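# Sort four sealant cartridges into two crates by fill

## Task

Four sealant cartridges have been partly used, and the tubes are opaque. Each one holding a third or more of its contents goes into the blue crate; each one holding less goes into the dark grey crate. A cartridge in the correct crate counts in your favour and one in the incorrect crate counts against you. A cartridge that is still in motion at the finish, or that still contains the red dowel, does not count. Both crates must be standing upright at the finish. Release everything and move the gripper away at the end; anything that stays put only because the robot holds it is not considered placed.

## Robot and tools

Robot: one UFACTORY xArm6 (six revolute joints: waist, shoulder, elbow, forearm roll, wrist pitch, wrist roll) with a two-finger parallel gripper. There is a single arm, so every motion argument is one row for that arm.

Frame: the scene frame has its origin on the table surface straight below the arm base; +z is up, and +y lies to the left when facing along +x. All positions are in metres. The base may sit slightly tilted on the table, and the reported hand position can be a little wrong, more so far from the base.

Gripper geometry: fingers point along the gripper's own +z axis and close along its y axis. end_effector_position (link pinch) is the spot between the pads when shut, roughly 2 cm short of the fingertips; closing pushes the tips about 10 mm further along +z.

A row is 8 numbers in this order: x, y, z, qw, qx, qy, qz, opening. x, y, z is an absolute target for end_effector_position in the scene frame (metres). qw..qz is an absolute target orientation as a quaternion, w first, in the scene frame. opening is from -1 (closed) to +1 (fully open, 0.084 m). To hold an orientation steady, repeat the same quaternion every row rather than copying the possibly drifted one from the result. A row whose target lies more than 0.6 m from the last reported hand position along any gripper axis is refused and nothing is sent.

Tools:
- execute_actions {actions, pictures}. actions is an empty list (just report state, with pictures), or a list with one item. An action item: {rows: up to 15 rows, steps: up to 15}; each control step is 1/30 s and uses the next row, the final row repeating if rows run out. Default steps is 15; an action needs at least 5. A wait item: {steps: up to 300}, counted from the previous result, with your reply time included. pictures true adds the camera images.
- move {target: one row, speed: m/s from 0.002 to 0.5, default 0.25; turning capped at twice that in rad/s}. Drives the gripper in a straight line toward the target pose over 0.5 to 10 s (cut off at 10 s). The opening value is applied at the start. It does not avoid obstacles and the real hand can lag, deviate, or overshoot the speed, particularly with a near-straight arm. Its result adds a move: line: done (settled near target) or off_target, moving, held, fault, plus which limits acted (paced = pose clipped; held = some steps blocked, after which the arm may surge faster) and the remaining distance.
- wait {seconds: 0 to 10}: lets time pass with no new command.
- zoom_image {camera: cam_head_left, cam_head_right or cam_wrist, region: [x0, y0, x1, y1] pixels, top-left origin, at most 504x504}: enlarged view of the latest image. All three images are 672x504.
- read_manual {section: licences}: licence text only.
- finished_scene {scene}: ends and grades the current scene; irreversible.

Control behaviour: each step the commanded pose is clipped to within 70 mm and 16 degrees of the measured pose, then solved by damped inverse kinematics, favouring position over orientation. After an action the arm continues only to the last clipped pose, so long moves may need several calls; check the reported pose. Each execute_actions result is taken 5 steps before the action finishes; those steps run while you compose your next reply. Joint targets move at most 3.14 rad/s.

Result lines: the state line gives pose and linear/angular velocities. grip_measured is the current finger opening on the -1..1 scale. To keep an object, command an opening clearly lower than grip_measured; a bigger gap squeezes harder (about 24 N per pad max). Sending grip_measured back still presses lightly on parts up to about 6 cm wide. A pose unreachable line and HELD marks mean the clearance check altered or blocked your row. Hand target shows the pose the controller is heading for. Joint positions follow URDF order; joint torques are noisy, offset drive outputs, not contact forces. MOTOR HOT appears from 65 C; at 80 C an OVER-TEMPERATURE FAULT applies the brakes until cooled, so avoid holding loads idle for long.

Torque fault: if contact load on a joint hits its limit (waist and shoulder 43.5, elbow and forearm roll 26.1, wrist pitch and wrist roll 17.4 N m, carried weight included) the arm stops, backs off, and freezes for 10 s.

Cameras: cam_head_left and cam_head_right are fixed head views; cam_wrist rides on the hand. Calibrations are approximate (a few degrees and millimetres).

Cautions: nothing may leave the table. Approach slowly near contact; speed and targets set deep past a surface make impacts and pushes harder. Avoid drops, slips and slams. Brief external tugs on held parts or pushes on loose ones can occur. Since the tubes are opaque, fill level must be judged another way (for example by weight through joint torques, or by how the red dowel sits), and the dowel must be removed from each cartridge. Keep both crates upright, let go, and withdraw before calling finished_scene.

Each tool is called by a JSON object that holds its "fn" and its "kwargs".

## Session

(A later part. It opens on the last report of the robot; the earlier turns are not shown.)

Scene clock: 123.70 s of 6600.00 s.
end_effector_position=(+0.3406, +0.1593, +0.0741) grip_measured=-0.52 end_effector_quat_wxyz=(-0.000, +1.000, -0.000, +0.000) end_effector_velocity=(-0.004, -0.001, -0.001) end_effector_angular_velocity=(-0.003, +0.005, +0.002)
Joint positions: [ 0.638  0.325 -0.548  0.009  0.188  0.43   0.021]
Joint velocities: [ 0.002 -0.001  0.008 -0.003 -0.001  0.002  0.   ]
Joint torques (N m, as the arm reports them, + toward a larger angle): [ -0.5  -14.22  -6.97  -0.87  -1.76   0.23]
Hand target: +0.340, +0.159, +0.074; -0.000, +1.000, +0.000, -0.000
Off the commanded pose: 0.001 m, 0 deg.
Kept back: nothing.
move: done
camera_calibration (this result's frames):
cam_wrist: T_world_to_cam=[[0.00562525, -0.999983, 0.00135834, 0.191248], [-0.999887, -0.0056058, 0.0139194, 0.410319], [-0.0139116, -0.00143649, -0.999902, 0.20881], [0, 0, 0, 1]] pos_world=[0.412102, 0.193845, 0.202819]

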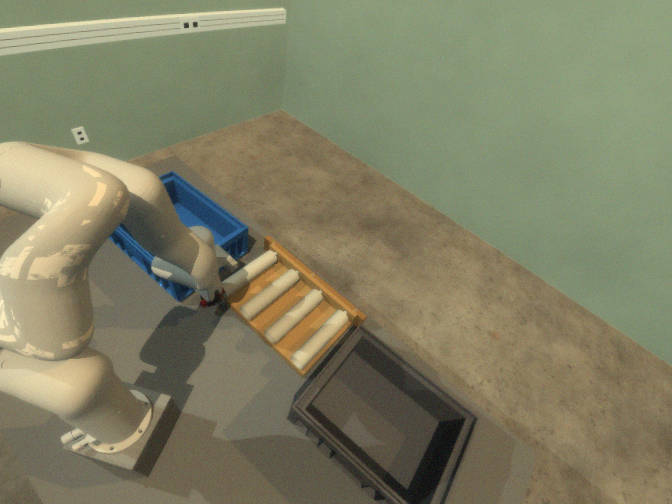

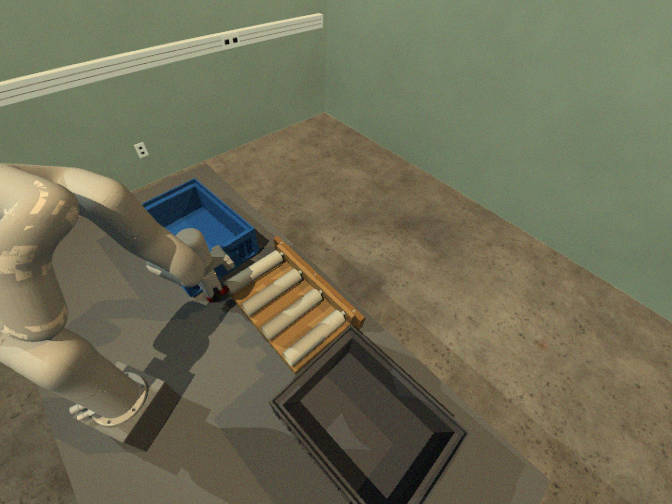

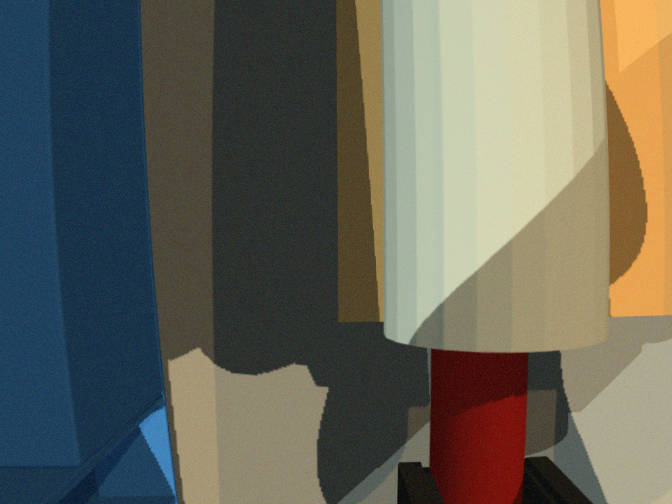

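{"fn": "move", "kwargs": {"target": [0.18, 0.159, 0.074, 0, 1, 0, 0, -1], "speed": 0.3}}

{"fn": "move", "kwargs": {"target": [0.18, 0.157, 0.027, 0, 1, 0, 0, -1], "speed": 0.12}}

{"fn": "execute_actions", "kwargs": {"actions": [{"rows":[[0.18,0.157,0.027,0,1,0,0,-0.8],[0.18,0.157,0.027,0,1,0,0,-0.6],[0.18,0.157,0.027,0,1,0,0,-0.4],[0.18,0.157,0.027,0,1,0,0,-0.2],[0.18,0.157,0.027,0,1,0,0,0.0],[0.18,0.157,0.027,0,1,0,0,0.2],[0.18,0.157,0.03,0,1,0,0,0.3],[0.18,0.157,0.036,0,1,0,0,0.3],[0.18,0.157,0.044,0,1,0,0,0.3],[0.18,0.157,0.054,0,1,0,0,0.3],[0.183,0.157,0.066,0,1,0,0,0.3],[0.187,0.157,0.078,0,1,0,0,0.4],[0.192,0.157,0.09,0,1,0,0,0.4],[0.198,0.157,0.102,0,1,0,0,0.5],[0.205,0.157,0.114,0,1,0,0,0.5]],"steps":15}], "pictures": true}}

Scene clock: 126.63 s of 6600.00 s.
end_effector_position=(+0.1801, +0.1601, +0.0738) grip_measured=-0.52 end_effector_quat_wxyz=(-0.001, +1.000, -0.000, -0.001) end_effector_velocity=(-0.002, -0.000, +0.000) end_effector_angular_velocity=(-0.005, -0.002, -0.002)
Joint positions: [ 0.966  0.132 -0.105  0.111 -0.062  0.656  0.021]
Joint velocities: [ 0.046 -0.003  0.004  0.108 -0.    -0.06   0.   ]
Joint torques (N m, as the arm reports them, + toward a larger angle): [-0.47 -8.77 -4.17 -0.86 -1.71  0.41]
Hand target: +0.180, +0.160, +0.074; -0.001, +1.000, -0.000, -0.001
Off the commanded pose: 0.001 m, 0 deg.
Kept back: nothing.
move: done
camera_calibration (this result's frames):
cam_wrist: T_world_to_cam=[[0.00543133, -0.999985, -0.000802156, 0.193123], [-0.999856, -0.00544351, 0.0160557, 0.249723], [-0.0160598, 0.000714837, -0.999871, 0.206229], [0, 0, 0, 1]] pos_world=[0.251951, 0.194332, 0.202348]

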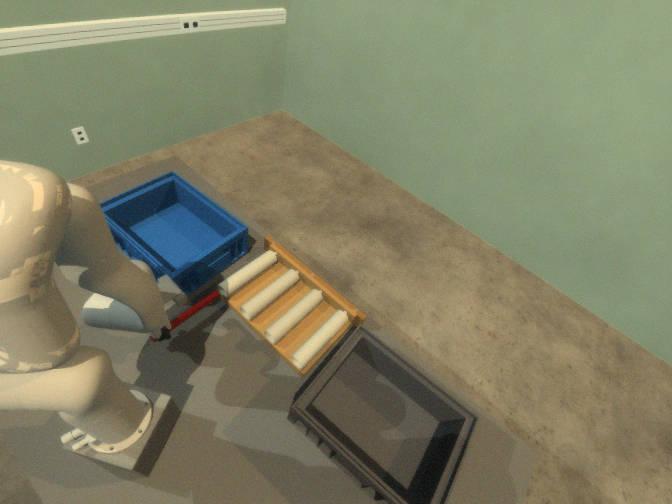

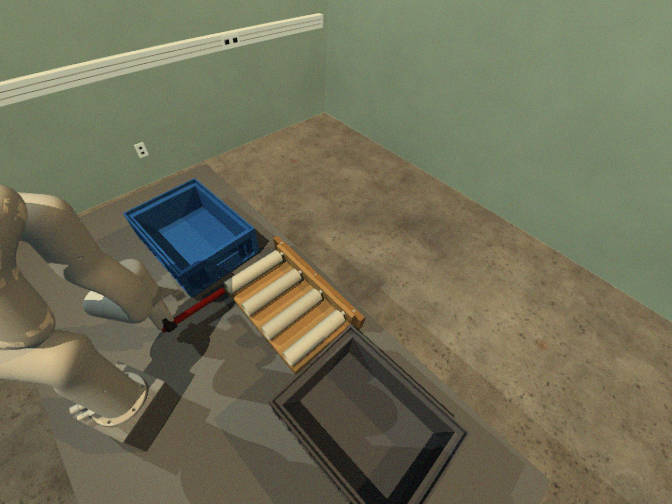

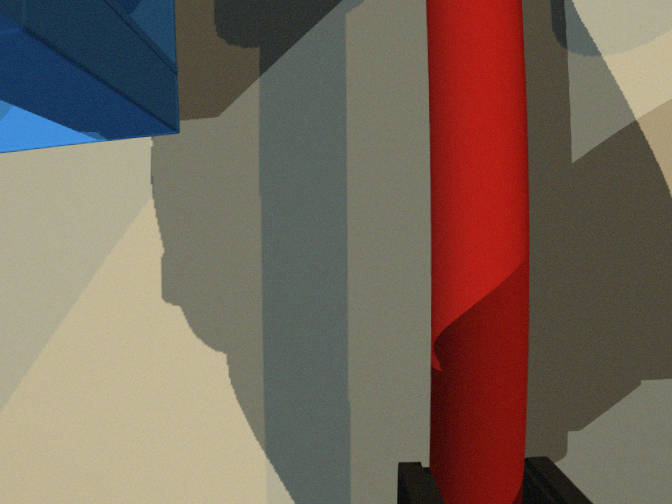

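Scene clock: 127.53 s of 6600.00 s.
end_effector_position=(+0.1801, +0.1571, +0.0270) grip_measured=-0.52 end_effector_quat_wxyz=(-0.000, +1.000, -0.000, +0.000) end_effector_velocity=(-0.000, -0.000, -0.002) end_effector_angular_velocity=(+0.001, +0.000, +0.000)
Joint positions: [ 0.932  0.44  -0.184  0.031 -0.29   0.703  0.021]
Joint velocities: [-0.003  0.01  -0.002 -0.005 -0.008  0.001  0.   ]
Joint torques (N m, as the arm reports them, + toward a larger angle): [ -0.5  -10.33  -1.34  -0.96  -1.68   0.24]
Hand target: +0.180, +0.157, +0.027; -0.000, +1.000, -0.000, -0.000
Off the commanded pose: 0.000 m, 0 deg.
Kept back: nothing.
move: done
camera_calibration (this result's frames):
cam_wrist: T_world_to_cam=[[0.00583869, -0.999982, 0.00167697, 0.189985], [-0.99988, -0.00581407, 0.0143304, 0.250572], [-0.0143204, -0.00176044, -0.999896, 0.159573], [0, 0, 0, 1]] pos_world=[0.251718, 0.191719, 0.155647]

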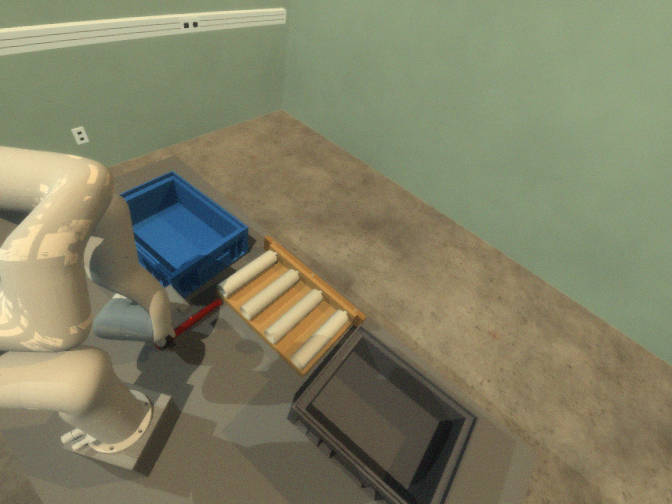

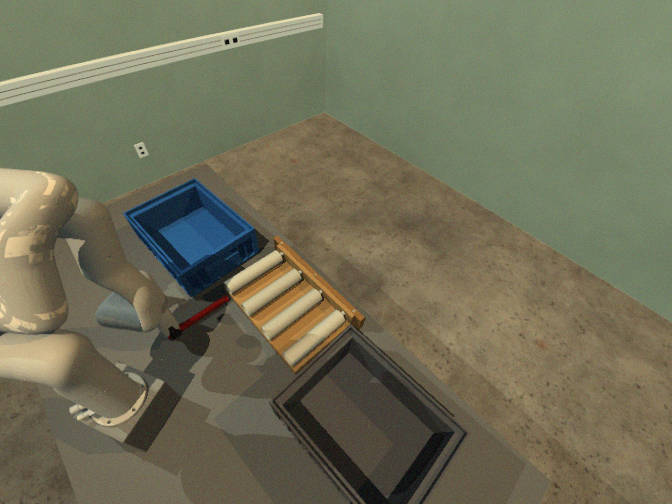

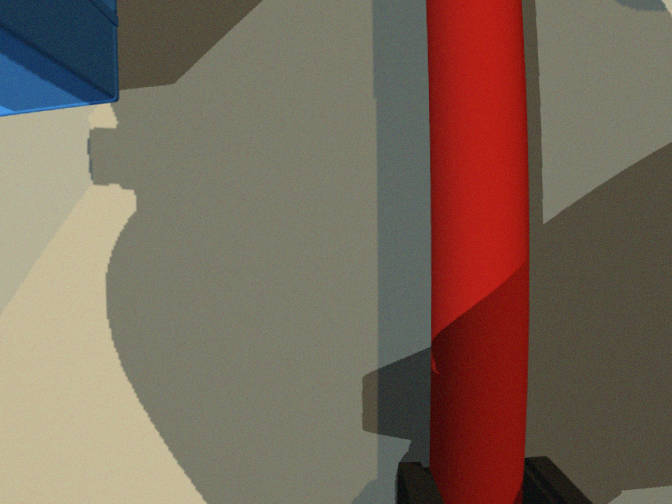

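Scene clock: 127.87 s of 6600.00 s.
end_effector_position=(+0.1796, +0.1566, +0.0316) grip_measured=+0.28 end_effector_quat_wxyz=(+0.000, +1.000, -0.000, -0.000) end_effector_velocity=(-0.002, -0.001, +0.093) end_effector_angular_velocity=(+0.013, -0.009, +0.000)
Joint positions: [ 0.932  0.411 -0.173  0.032 -0.27   0.702  0.056]
Joint velocities: [ 0.011 -0.577  0.208  0.03   0.354 -0.021  0.012]
Joint torques (N m, as the arm reports them, + toward a larger angle): [ -0.5  -14.86  -1.09  -0.88  -1.73   0.39]
Steps of this call (steps 1 to 10: the first 10 steps of this action). Readings (end_effector_position):
1: (+0.1801, +0.1571, +0.0270)
2: (+0.1801, +0.1571, +0.0270)
4: (+0.1801, +0.1571, +0.0270)
8: (+0.1799, +0.1569, +0.0276)
10: the state above
camera_calibration (this result's frames):
cam_wrist: T_world_to_cam=[[0.00583715, -0.99998, 0.00258221, 0.189448], [-0.999861, -0.00579603, 0.015654, 0.249879], [-0.0156387, -0.00267322, -0.999874, 0.164513], [0, 0, 0, 1]] pos_world=[0.251311, 0.191332, 0.160091]

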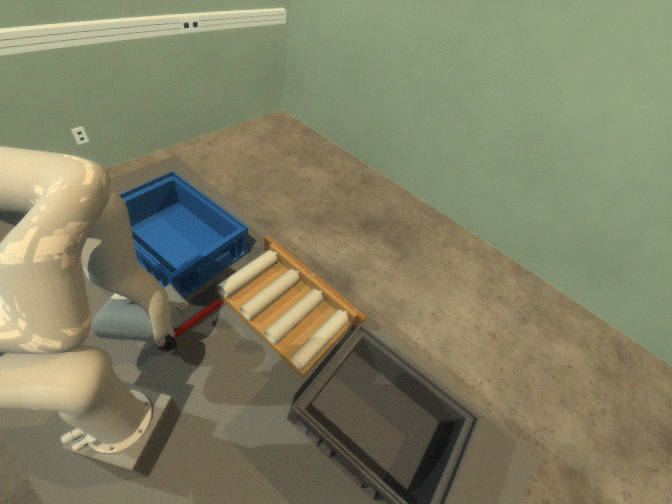

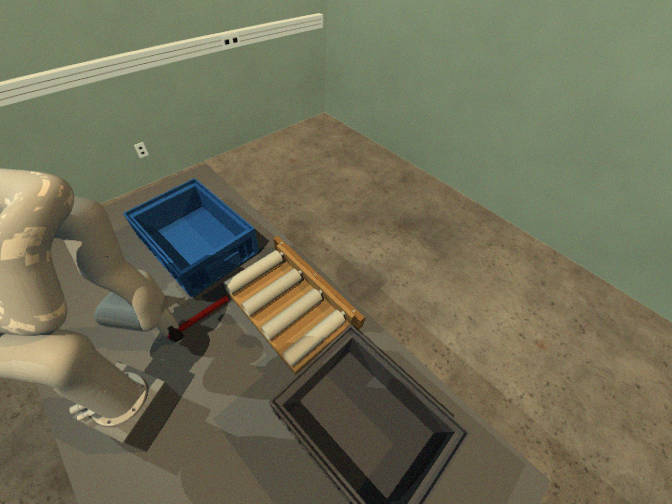

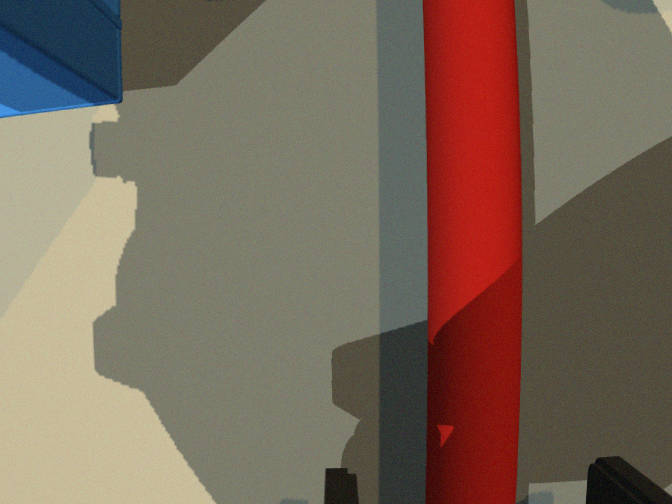

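{"fn": "execute_actions", "kwargs": {"actions": []}}

Scene clock: 129.70 s of 6600.00 s.
end_effector_position=(+0.2040, +0.1592, +0.0922) grip_measured=+0.49 end_effector_quat_wxyz=(-0.020, +1.000, -0.002, +0.020) end_effector_velocity=(-0.000, +0.000, -0.000) end_effector_angular_velocity=(-0.000, +0.001, +0.001)
Joint positions: [ 0.879  0.041 -0.097  0.054 -0.034  0.628  0.065]
Joint velocities: [ 0.    -0.    -0.    -0.001  0.001  0.    -0.   ]
Joint torques (N m, as the arm reports them, + toward a larger angle): [-0.64 -8.34 -5.07 -1.07 -1.75  0.35]
Hand target: +0.204, +0.159, +0.092; -0.020, +1.000, -0.002, +0.020
Off the commanded pose: 0.022 m, 3 deg.
Kept back: nothing.
Steps of this call (steps 1 to 5: the last 5 steps of your previous action; steps 6 to 55: nothing new was sent). Readings (end_effector_position):
1: (+0.1796, +0.1566, +0.0353)
2: (+0.1799, +0.1567, +0.0400)
4: (+0.1825, +0.1575, +0.0520)
8: (+0.1982, +0.1598, +0.0806)
55: the state above
camera_calibration (this result's frames):
cam_wrist: T_world_to_cam=[[0.00344059, -0.999298, -0.0373155, 0.195768], [-0.999653, -0.00246269, -0.0262208, 0.276703], [0.0261105, 0.0373928, -0.998959, 0.210499], [0, 0, 0, 1]] pos_world=[0.270437, 0.188441, 0.224841]

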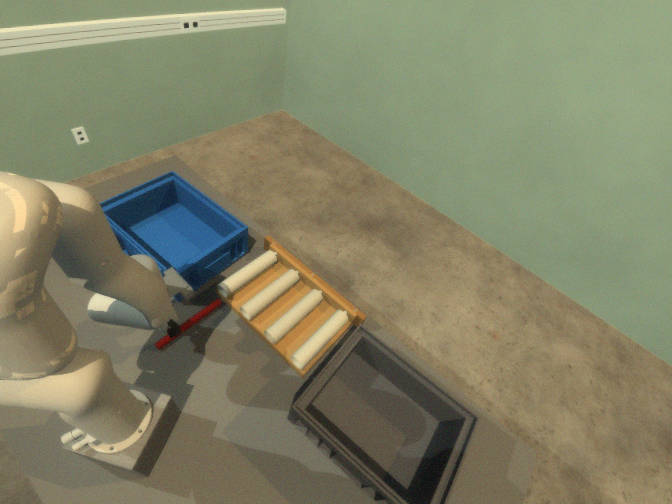

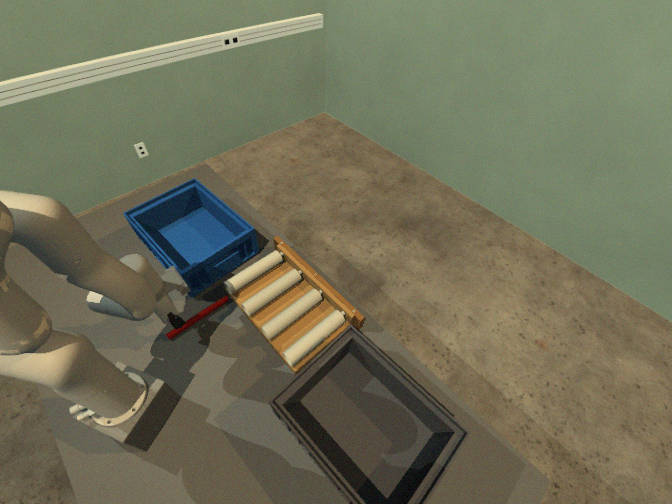

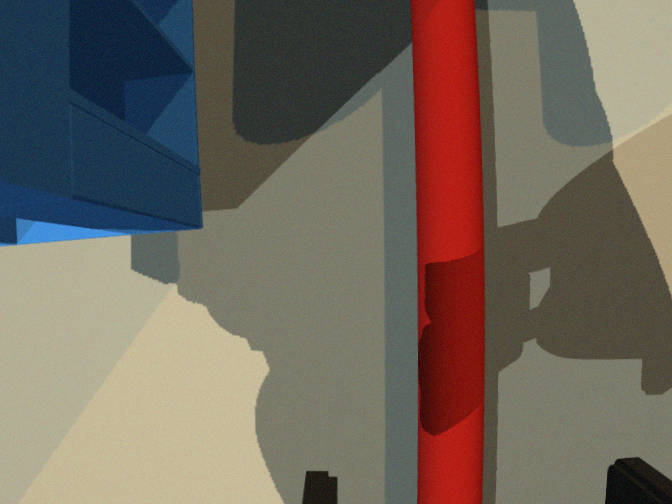

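{"fn": "move", "kwargs": {"target": [0.30, 0.158, 0.20, 0, 1, 0, 0, 0.6], "speed": 0.3}}

{"fn": "move", "kwargs": {"target": [0.50, 0.158, 0.20, 0, 1, 0, 0, 0.6], "speed": 0.3}}

Scene clock: 131.07 s of 6600.00 s.
end_effector_position=(+0.2994, +0.1571, +0.1999) grip_measured=+0.59 end_effector_quat_wxyz=(+0.001, +1.000, +0.000, -0.000) end_effector_velocity=(+0.003, +0.001, +0.004) end_effector_angular_velocity=(+0.001, -0.002, -0.000)
Joint positions: [ 0.683 -0.238 -0.4   -0.001  0.605  0.485  0.069]
Joint velocities: [-0.003 -0.001 -0.012 -0.001  0.011 -0.002 -0.   ]
Joint torques (N m, as the arm reports them, + toward a larger angle): [ -0.5   -9.26 -10.24  -1.16  -1.71   0.29]
Hand target: +0.300, +0.157, +0.200; +0.000, +1.000, -0.000, +0.000
Off the commanded pose: 0.001 m, 0 deg.
Kept back: nothing.
move: done
camera_calibration (this result's frames):
cam_wrist: T_world_to_cam=[[0.00590465, -0.999978, 0.00298439, 0.188674], [-0.999866, -0.00585839, 0.0152782, 0.367151], [-0.0152604, -0.0030742, -0.999879, 0.334626], [0, 0, 0, 1]] pos_world=[0.371094, 0.19185, 0.328413]

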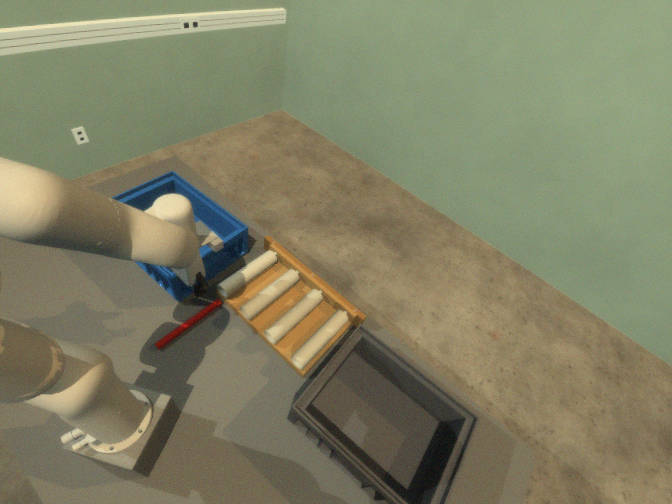

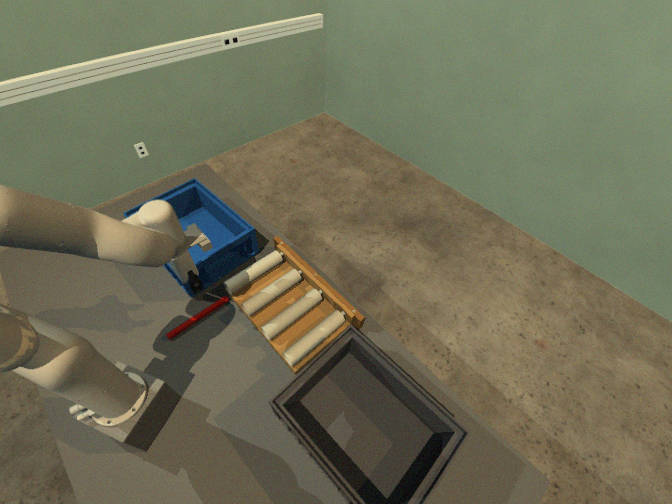

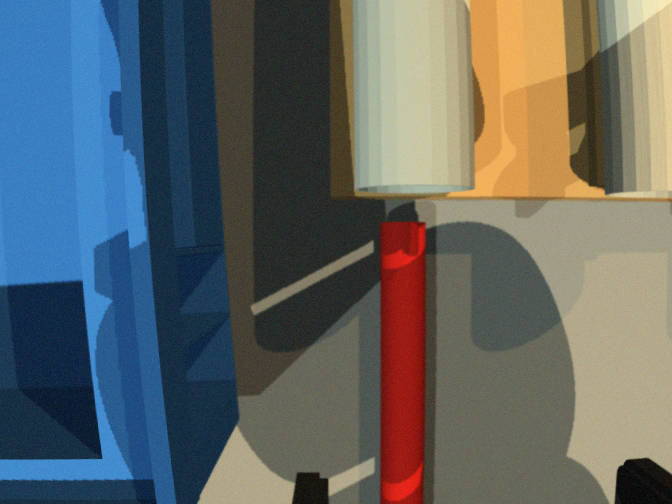

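Scene clock: 132.33 s of 6600.00 s.
end_effector_position=(+0.4997, +0.1572, +0.2002) grip_measured=+0.59 end_effector_quat_wxyz=(+0.000, +1.000, +0.000, +0.000) end_effector_velocity=(+0.002, +0.000, -0.000) end_effector_angular_velocity=(-0.000, +0.002, -0.001)
Joint positions: [ 0.502  0.317 -1.103  0.008  0.752  0.296  0.069]
Joint velocities: [-0.001  0.008 -0.011  0.001  0.005 -0.    -0.   ]
Joint torques (N m, as the arm reports them, + toward a larger angle): [ -0.91 -18.57 -11.38  -1.21  -1.66   0.31]
Hand target: +0.500, +0.157, +0.200; +0.000, +1.000, -0.000, +0.000
Off the commanded pose: 0.001 m, 0 deg.
Kept back: nothing.
move: done
camera_calibration (this result's frames):
cam_wrist: T_world_to_cam=[[0.00601639, -0.999979, 0.00227919, 0.187674], [-0.999879, -0.00598301, 0.0143774, 0.567611], [-0.0143635, -0.00236541, -0.999894, 0.33742], [0, 0, 0, 1]] pos_world=[0.571259, 0.191864, 0.328796]

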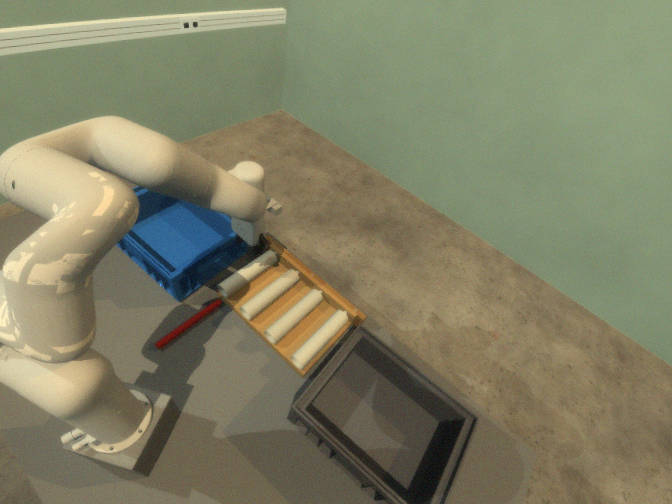

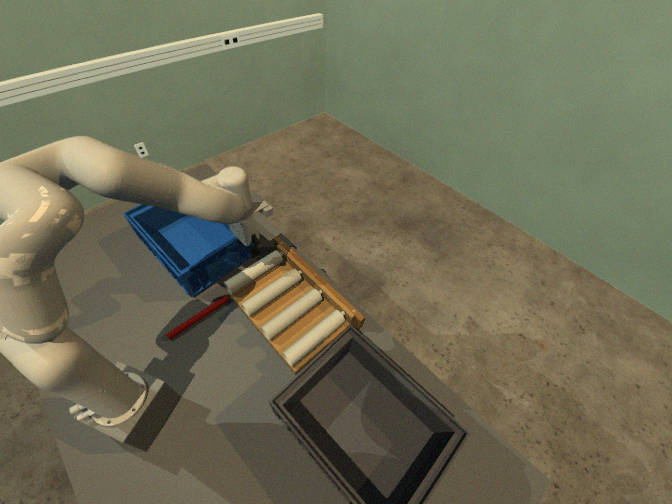

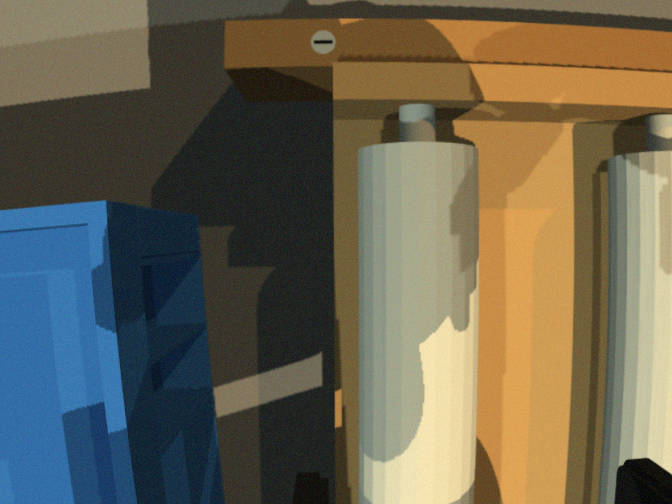

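{"fn": "move", "kwargs": {"target": [0.50, 0.159, 0.066, 0, 1, 0, 0, 0.6], "speed": 0.15}}

{"fn": "execute_actions", "kwargs": {"actions": [{"rows": [[0.50,0.159,0.066,0,1,0,0,0.5],[0.50,0.159,0.066,0,1,0,0,0.42],[0.50,0.159,0.066,0,1,0,0,0.34],[0.50,0.159,0.066,0,1,0,0,0.26],[0.50,0.159,0.066,0,1,0,0,0.18],[0.50,0.159,0.066,0,1,0,0,0.1],[0.50,0.159,0.066,0,1,0,0,0.02],[0.50,0.159,0.066,0,1,0,0,-0.06],[0.50,0.159,0.066,0,1,0,0,-0.14],[0.50,0.159,0.066,0,1,0,0,-0.22],[0.50,0.159,0.066,0,1,0,0,-0.3],[0.50,0.159,0.066,0,1,0,0,-0.4]], "steps": 15}]}}

{"fn": "move", "kwargs": {"target": [0.50, 0.159, 0.23, 0, 1, 0, 0, -0.4], "speed": 0.2}}

Scene clock: 134.10 s of 6600.00 s.
end_effector_position=(+0.5006, +0.1592, +0.0664) grip_measured=+0.59 end_effector_quat_wxyz=(-0.000, +1.000, +0.000, +0.001) end_effector_velocity=(-0.002, -0.000, -0.004) end_effector_angular_velocity=(-0.001, +0.006, +0.001)
Joint positions: [ 0.507  0.634 -1.129  0.014  0.459  0.295  0.069]
Joint velocities: [ 0.     0.007  0.001  0.001 -0.002 -0.001 -0.   ]
Joint torques (N m, as the arm reports them, + toward a larger angle): [ -0.57 -20.46  -9.45  -1.17  -1.64   0.3 ]
Hand target: +0.500, +0.159, +0.066; -0.000, +1.000, +0.000, -0.000
Off the commanded pose: 0.001 m, 0 deg.
Kept back: nothing.
move: done
camera_calibration (this result's frames):
cam_wrist: T_world_to_cam=[[0.00597412, -0.999981, 0.00140486, 0.190108], [-0.999889, -0.00595434, 0.0136863, 0.570479], [-0.0136777, -0.00148646, -0.999905, 0.203154], [0, 0, 0, 1]] pos_world=[0.572058, 0.193803, 0.19506]

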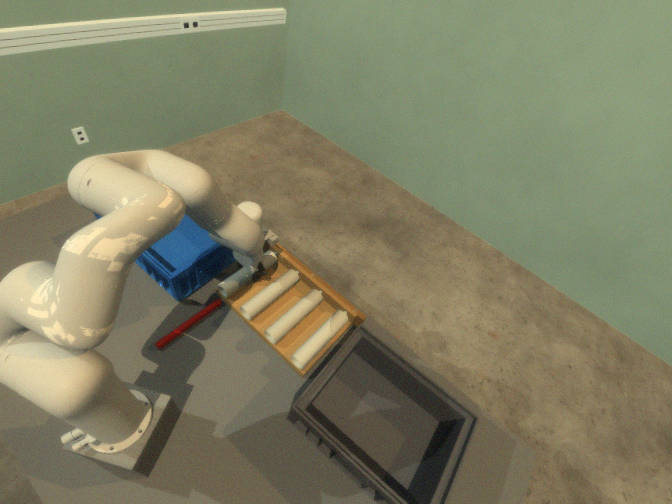

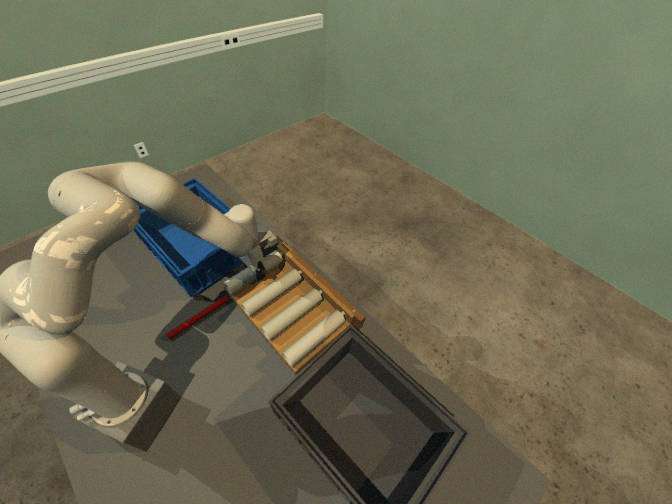

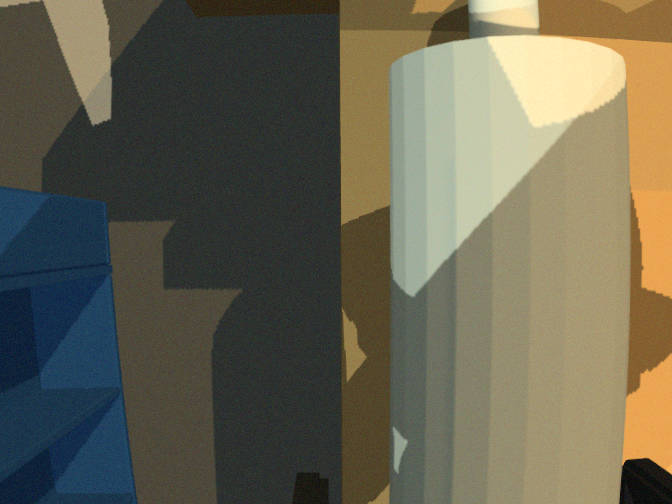

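Scene clock: 134.43 s of 6600.00 s.
end_effector_position=(+0.5000, +0.1588, +0.0661) grip_measured=+0.10 end_effector_quat_wxyz=(+0.000, +1.000, -0.000, -0.000) end_effector_velocity=(+0.000, +0.000, -0.000) end_effector_angular_velocity=(+0.000, -0.002, +0.002)
Joint positions: [ 0.507  0.634 -1.127  0.013  0.46   0.295  0.048]
Joint velocities: [ 0.     0.001  0.    -0.    -0.003 -0.001  0.   ]
Joint torques (N m, as the arm reports them, + toward a larger angle): [  0.08 -19.68  -9.8   -0.92  -1.83   0.26]
Steps of this call (steps 1 to 10: the first 10 steps of this action). Readings (end_effector_position):
1: (+0.5005, +0.1592, +0.0663)
2: (+0.5004, +0.1591, +0.0662)
4: (+0.5002, +0.1591, +0.0661)
8: (+0.5001, +0.1588, +0.0662)
10: the state above

Scene clock: 135.93 s of 6600.00 s.
end_effector_position=(+0.4993, +0.1587, +0.2292) grip_measured=+0.10 end_effector_quat_wxyz=(+0.000, +1.000, -0.000, -0.001) end_effector_velocity=(+0.004, +0.001, +0.007) end_effector_angular_velocity=(+0.004, -0.012, +0.001)
Joint positions: [ 0.504  0.265 -1.125  0.008  0.828  0.299  0.048]
Joint velocities: [ 0.    -0.008 -0.008  0.     0.003 -0.001  0.   ]
Joint torques (N m, as the arm reports them, + toward a larger angle): [ -0.66 -18.31 -12.38  -1.17  -1.81   0.33]
Hand target: +0.500, +0.159, +0.230; +0.000, +1.000, -0.000, +0.000
Off your previous action's commanded pose: 0.000 m, 0 deg at its last step (step 5 of this call).
Off the commanded pose: 0.001 m, 0 deg.
Kept back: nothing.
move: done
camera_calibration (this result's frames):
cam_wrist: T_world_to_cam=[[0.00570075, -0.99998, 0.00263575, 0.189246], [-0.999849, -0.00565664, 0.0164502, 0.566263], [-0.016435, -0.00272913, -0.999861, 0.367532], [0, 0, 0, 1]] pos_world=[0.571139, 0.193449, 0.357667]

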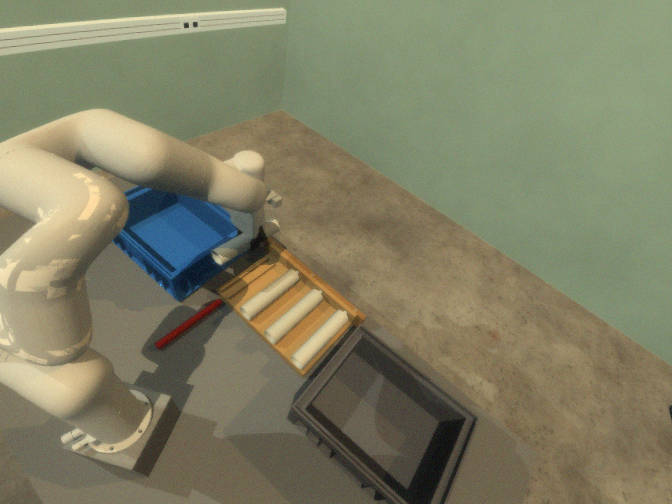

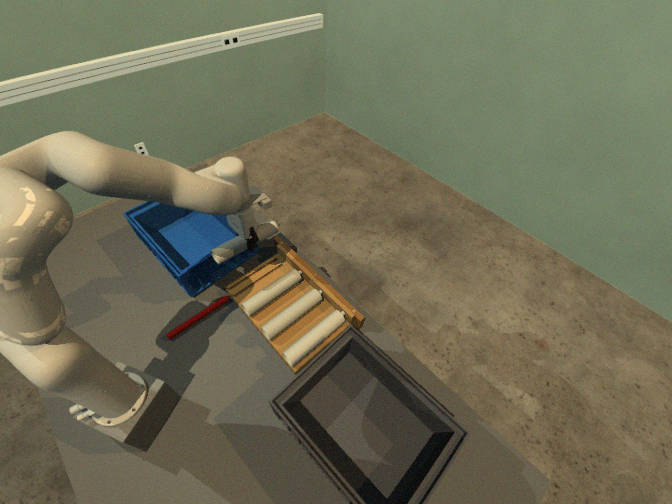

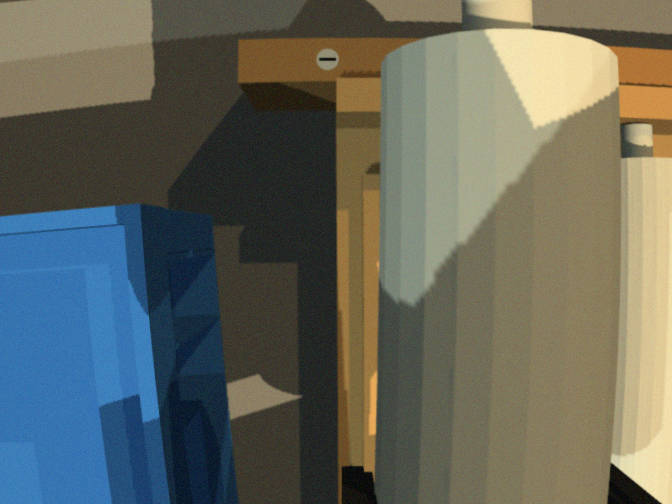

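{"fn": "move", "kwargs": {"target": [0.42, -0.40, 0.23, 0, 1, 0, 0, -0.4], "speed": 0.3}}

Scene clock: 138.83 s of 6600.00 s.
end_effector_position=(+0.4181, -0.4003, +0.2302) grip_measured=+0.10 end_effector_quat_wxyz=(+0.001, +1.000, +0.000, -0.000) end_effector_velocity=(-0.001, -0.003, -0.000) end_effector_angular_velocity=(+0.001, -0.000, -0.002)
Joint positions: [-0.58   0.474 -1.407  0.039  0.922 -0.804  0.048]
Joint velocities: [-0.005  0.006 -0.01   0.001  0.004 -0.003 -0.   ]
Joint torques (N m, as the arm reports them, + toward a larger angle): [ -1.62 -21.62 -12.53  -0.92  -1.78   0.28]
Hand target: +0.418, -0.401, +0.230; +0.001, +1.000, +0.000, -0.000
Off the commanded pose: 0.002 m, 0 deg.
Kept back: nothing.
move: done
camera_calibration (this result's frames):
cam_wrist: T_world_to_cam=[[0.00654379, -0.99997, 0.00402952, -0.369924], [-0.999858, -0.00648044, 0.0155378, 0.481798], [-0.0155113, -0.00413062, -0.999871, 0.364723], [0, 0, 0, 1]] pos_world=[0.489808, -0.365285, 0.35868]

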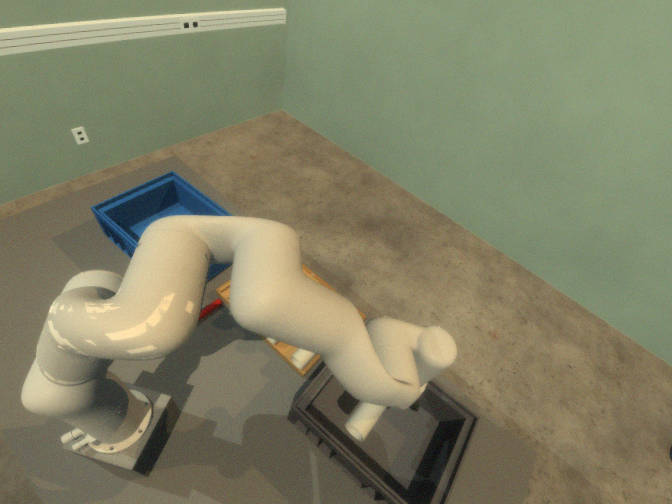

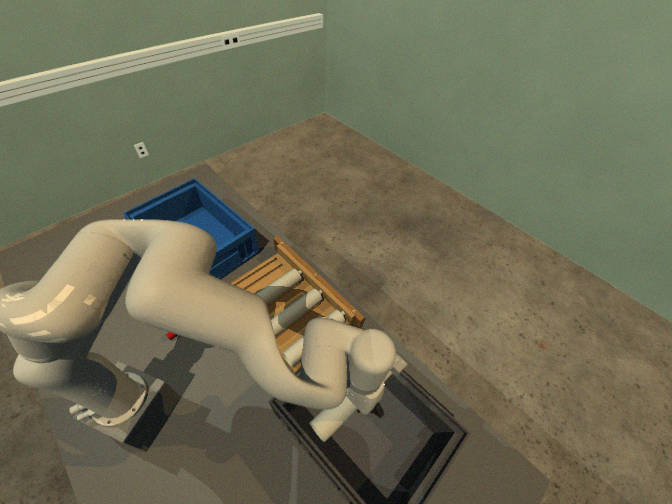

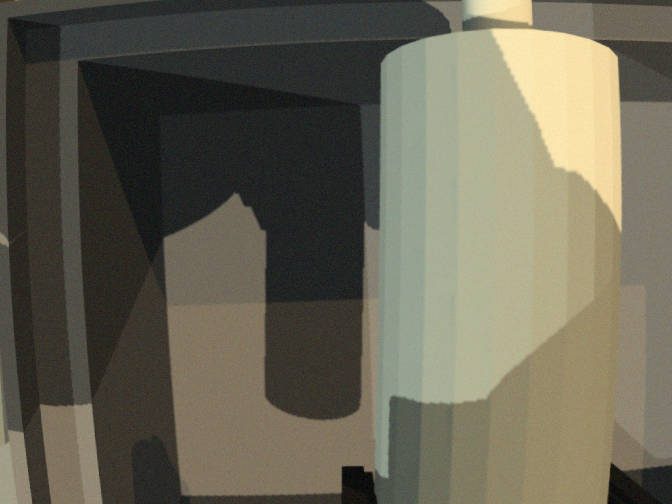

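{"fn": "move", "kwargs": {"target": [0.412, -0.365, 0.075, 0, 1, 0, 0, -0.4], "speed": 0.17}}

Scene clock: 141.50 s of 6600.00 s.
end_effector_position=(+0.4127, -0.3655, +0.0755) grip_measured=+0.10 end_effector_quat_wxyz=(+0.000, +1.000, +0.000, +0.001) end_effector_velocity=(-0.003, +0.003, -0.006) end_effector_angular_velocity=(+0.007, +0.008, +0.001)
Joint positions: [-0.529  0.706 -1.265  0.063  0.546 -0.783  0.048]
Joint velocities: [ 0.001  0.007  0.005  0.001 -0.002 -0.     0.   ]
Joint torques (N m, as the arm reports them, + toward a larger angle): [ -1.19 -21.91 -10.37  -1.14  -1.74   0.21]
Hand target: +0.412, -0.365, +0.075; -0.000, +1.000, +0.000, +0.000
Off the commanded pose: 0.001 m, 0 deg.
Kept back: nothing.
move: done
camera_calibration (this result's frames):
cam_wrist: T_world_to_cam=[[0.00596369, -0.999979, 0.00258893, -0.334159], [-0.999891, -0.00592821, 0.0134999, 0.479447], [-0.0134843, -0.00266916, -0.999906, 0.209751], [0, 0, 0, 1]] pos_world=[0.484216, -0.33075, 0.204123]

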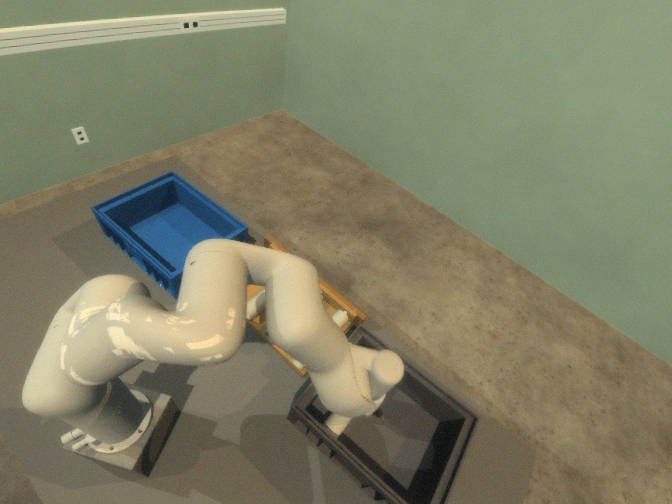

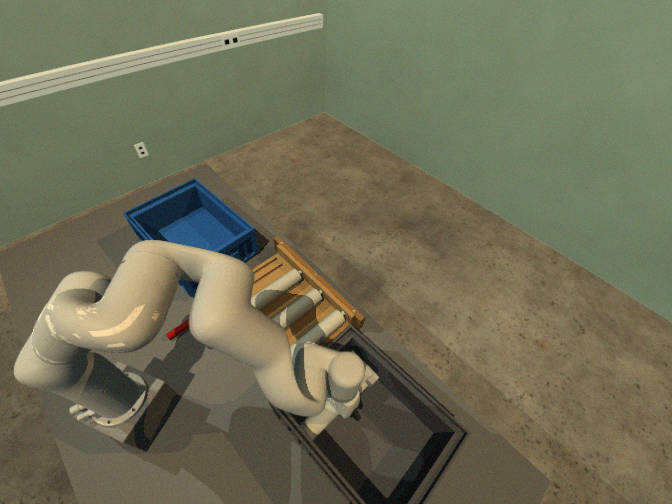

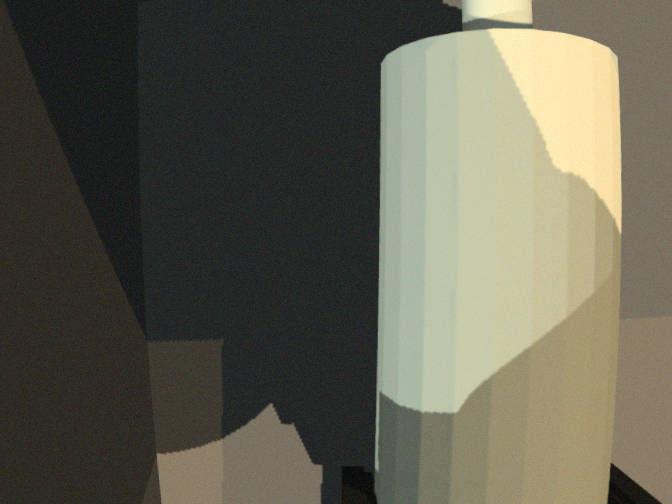

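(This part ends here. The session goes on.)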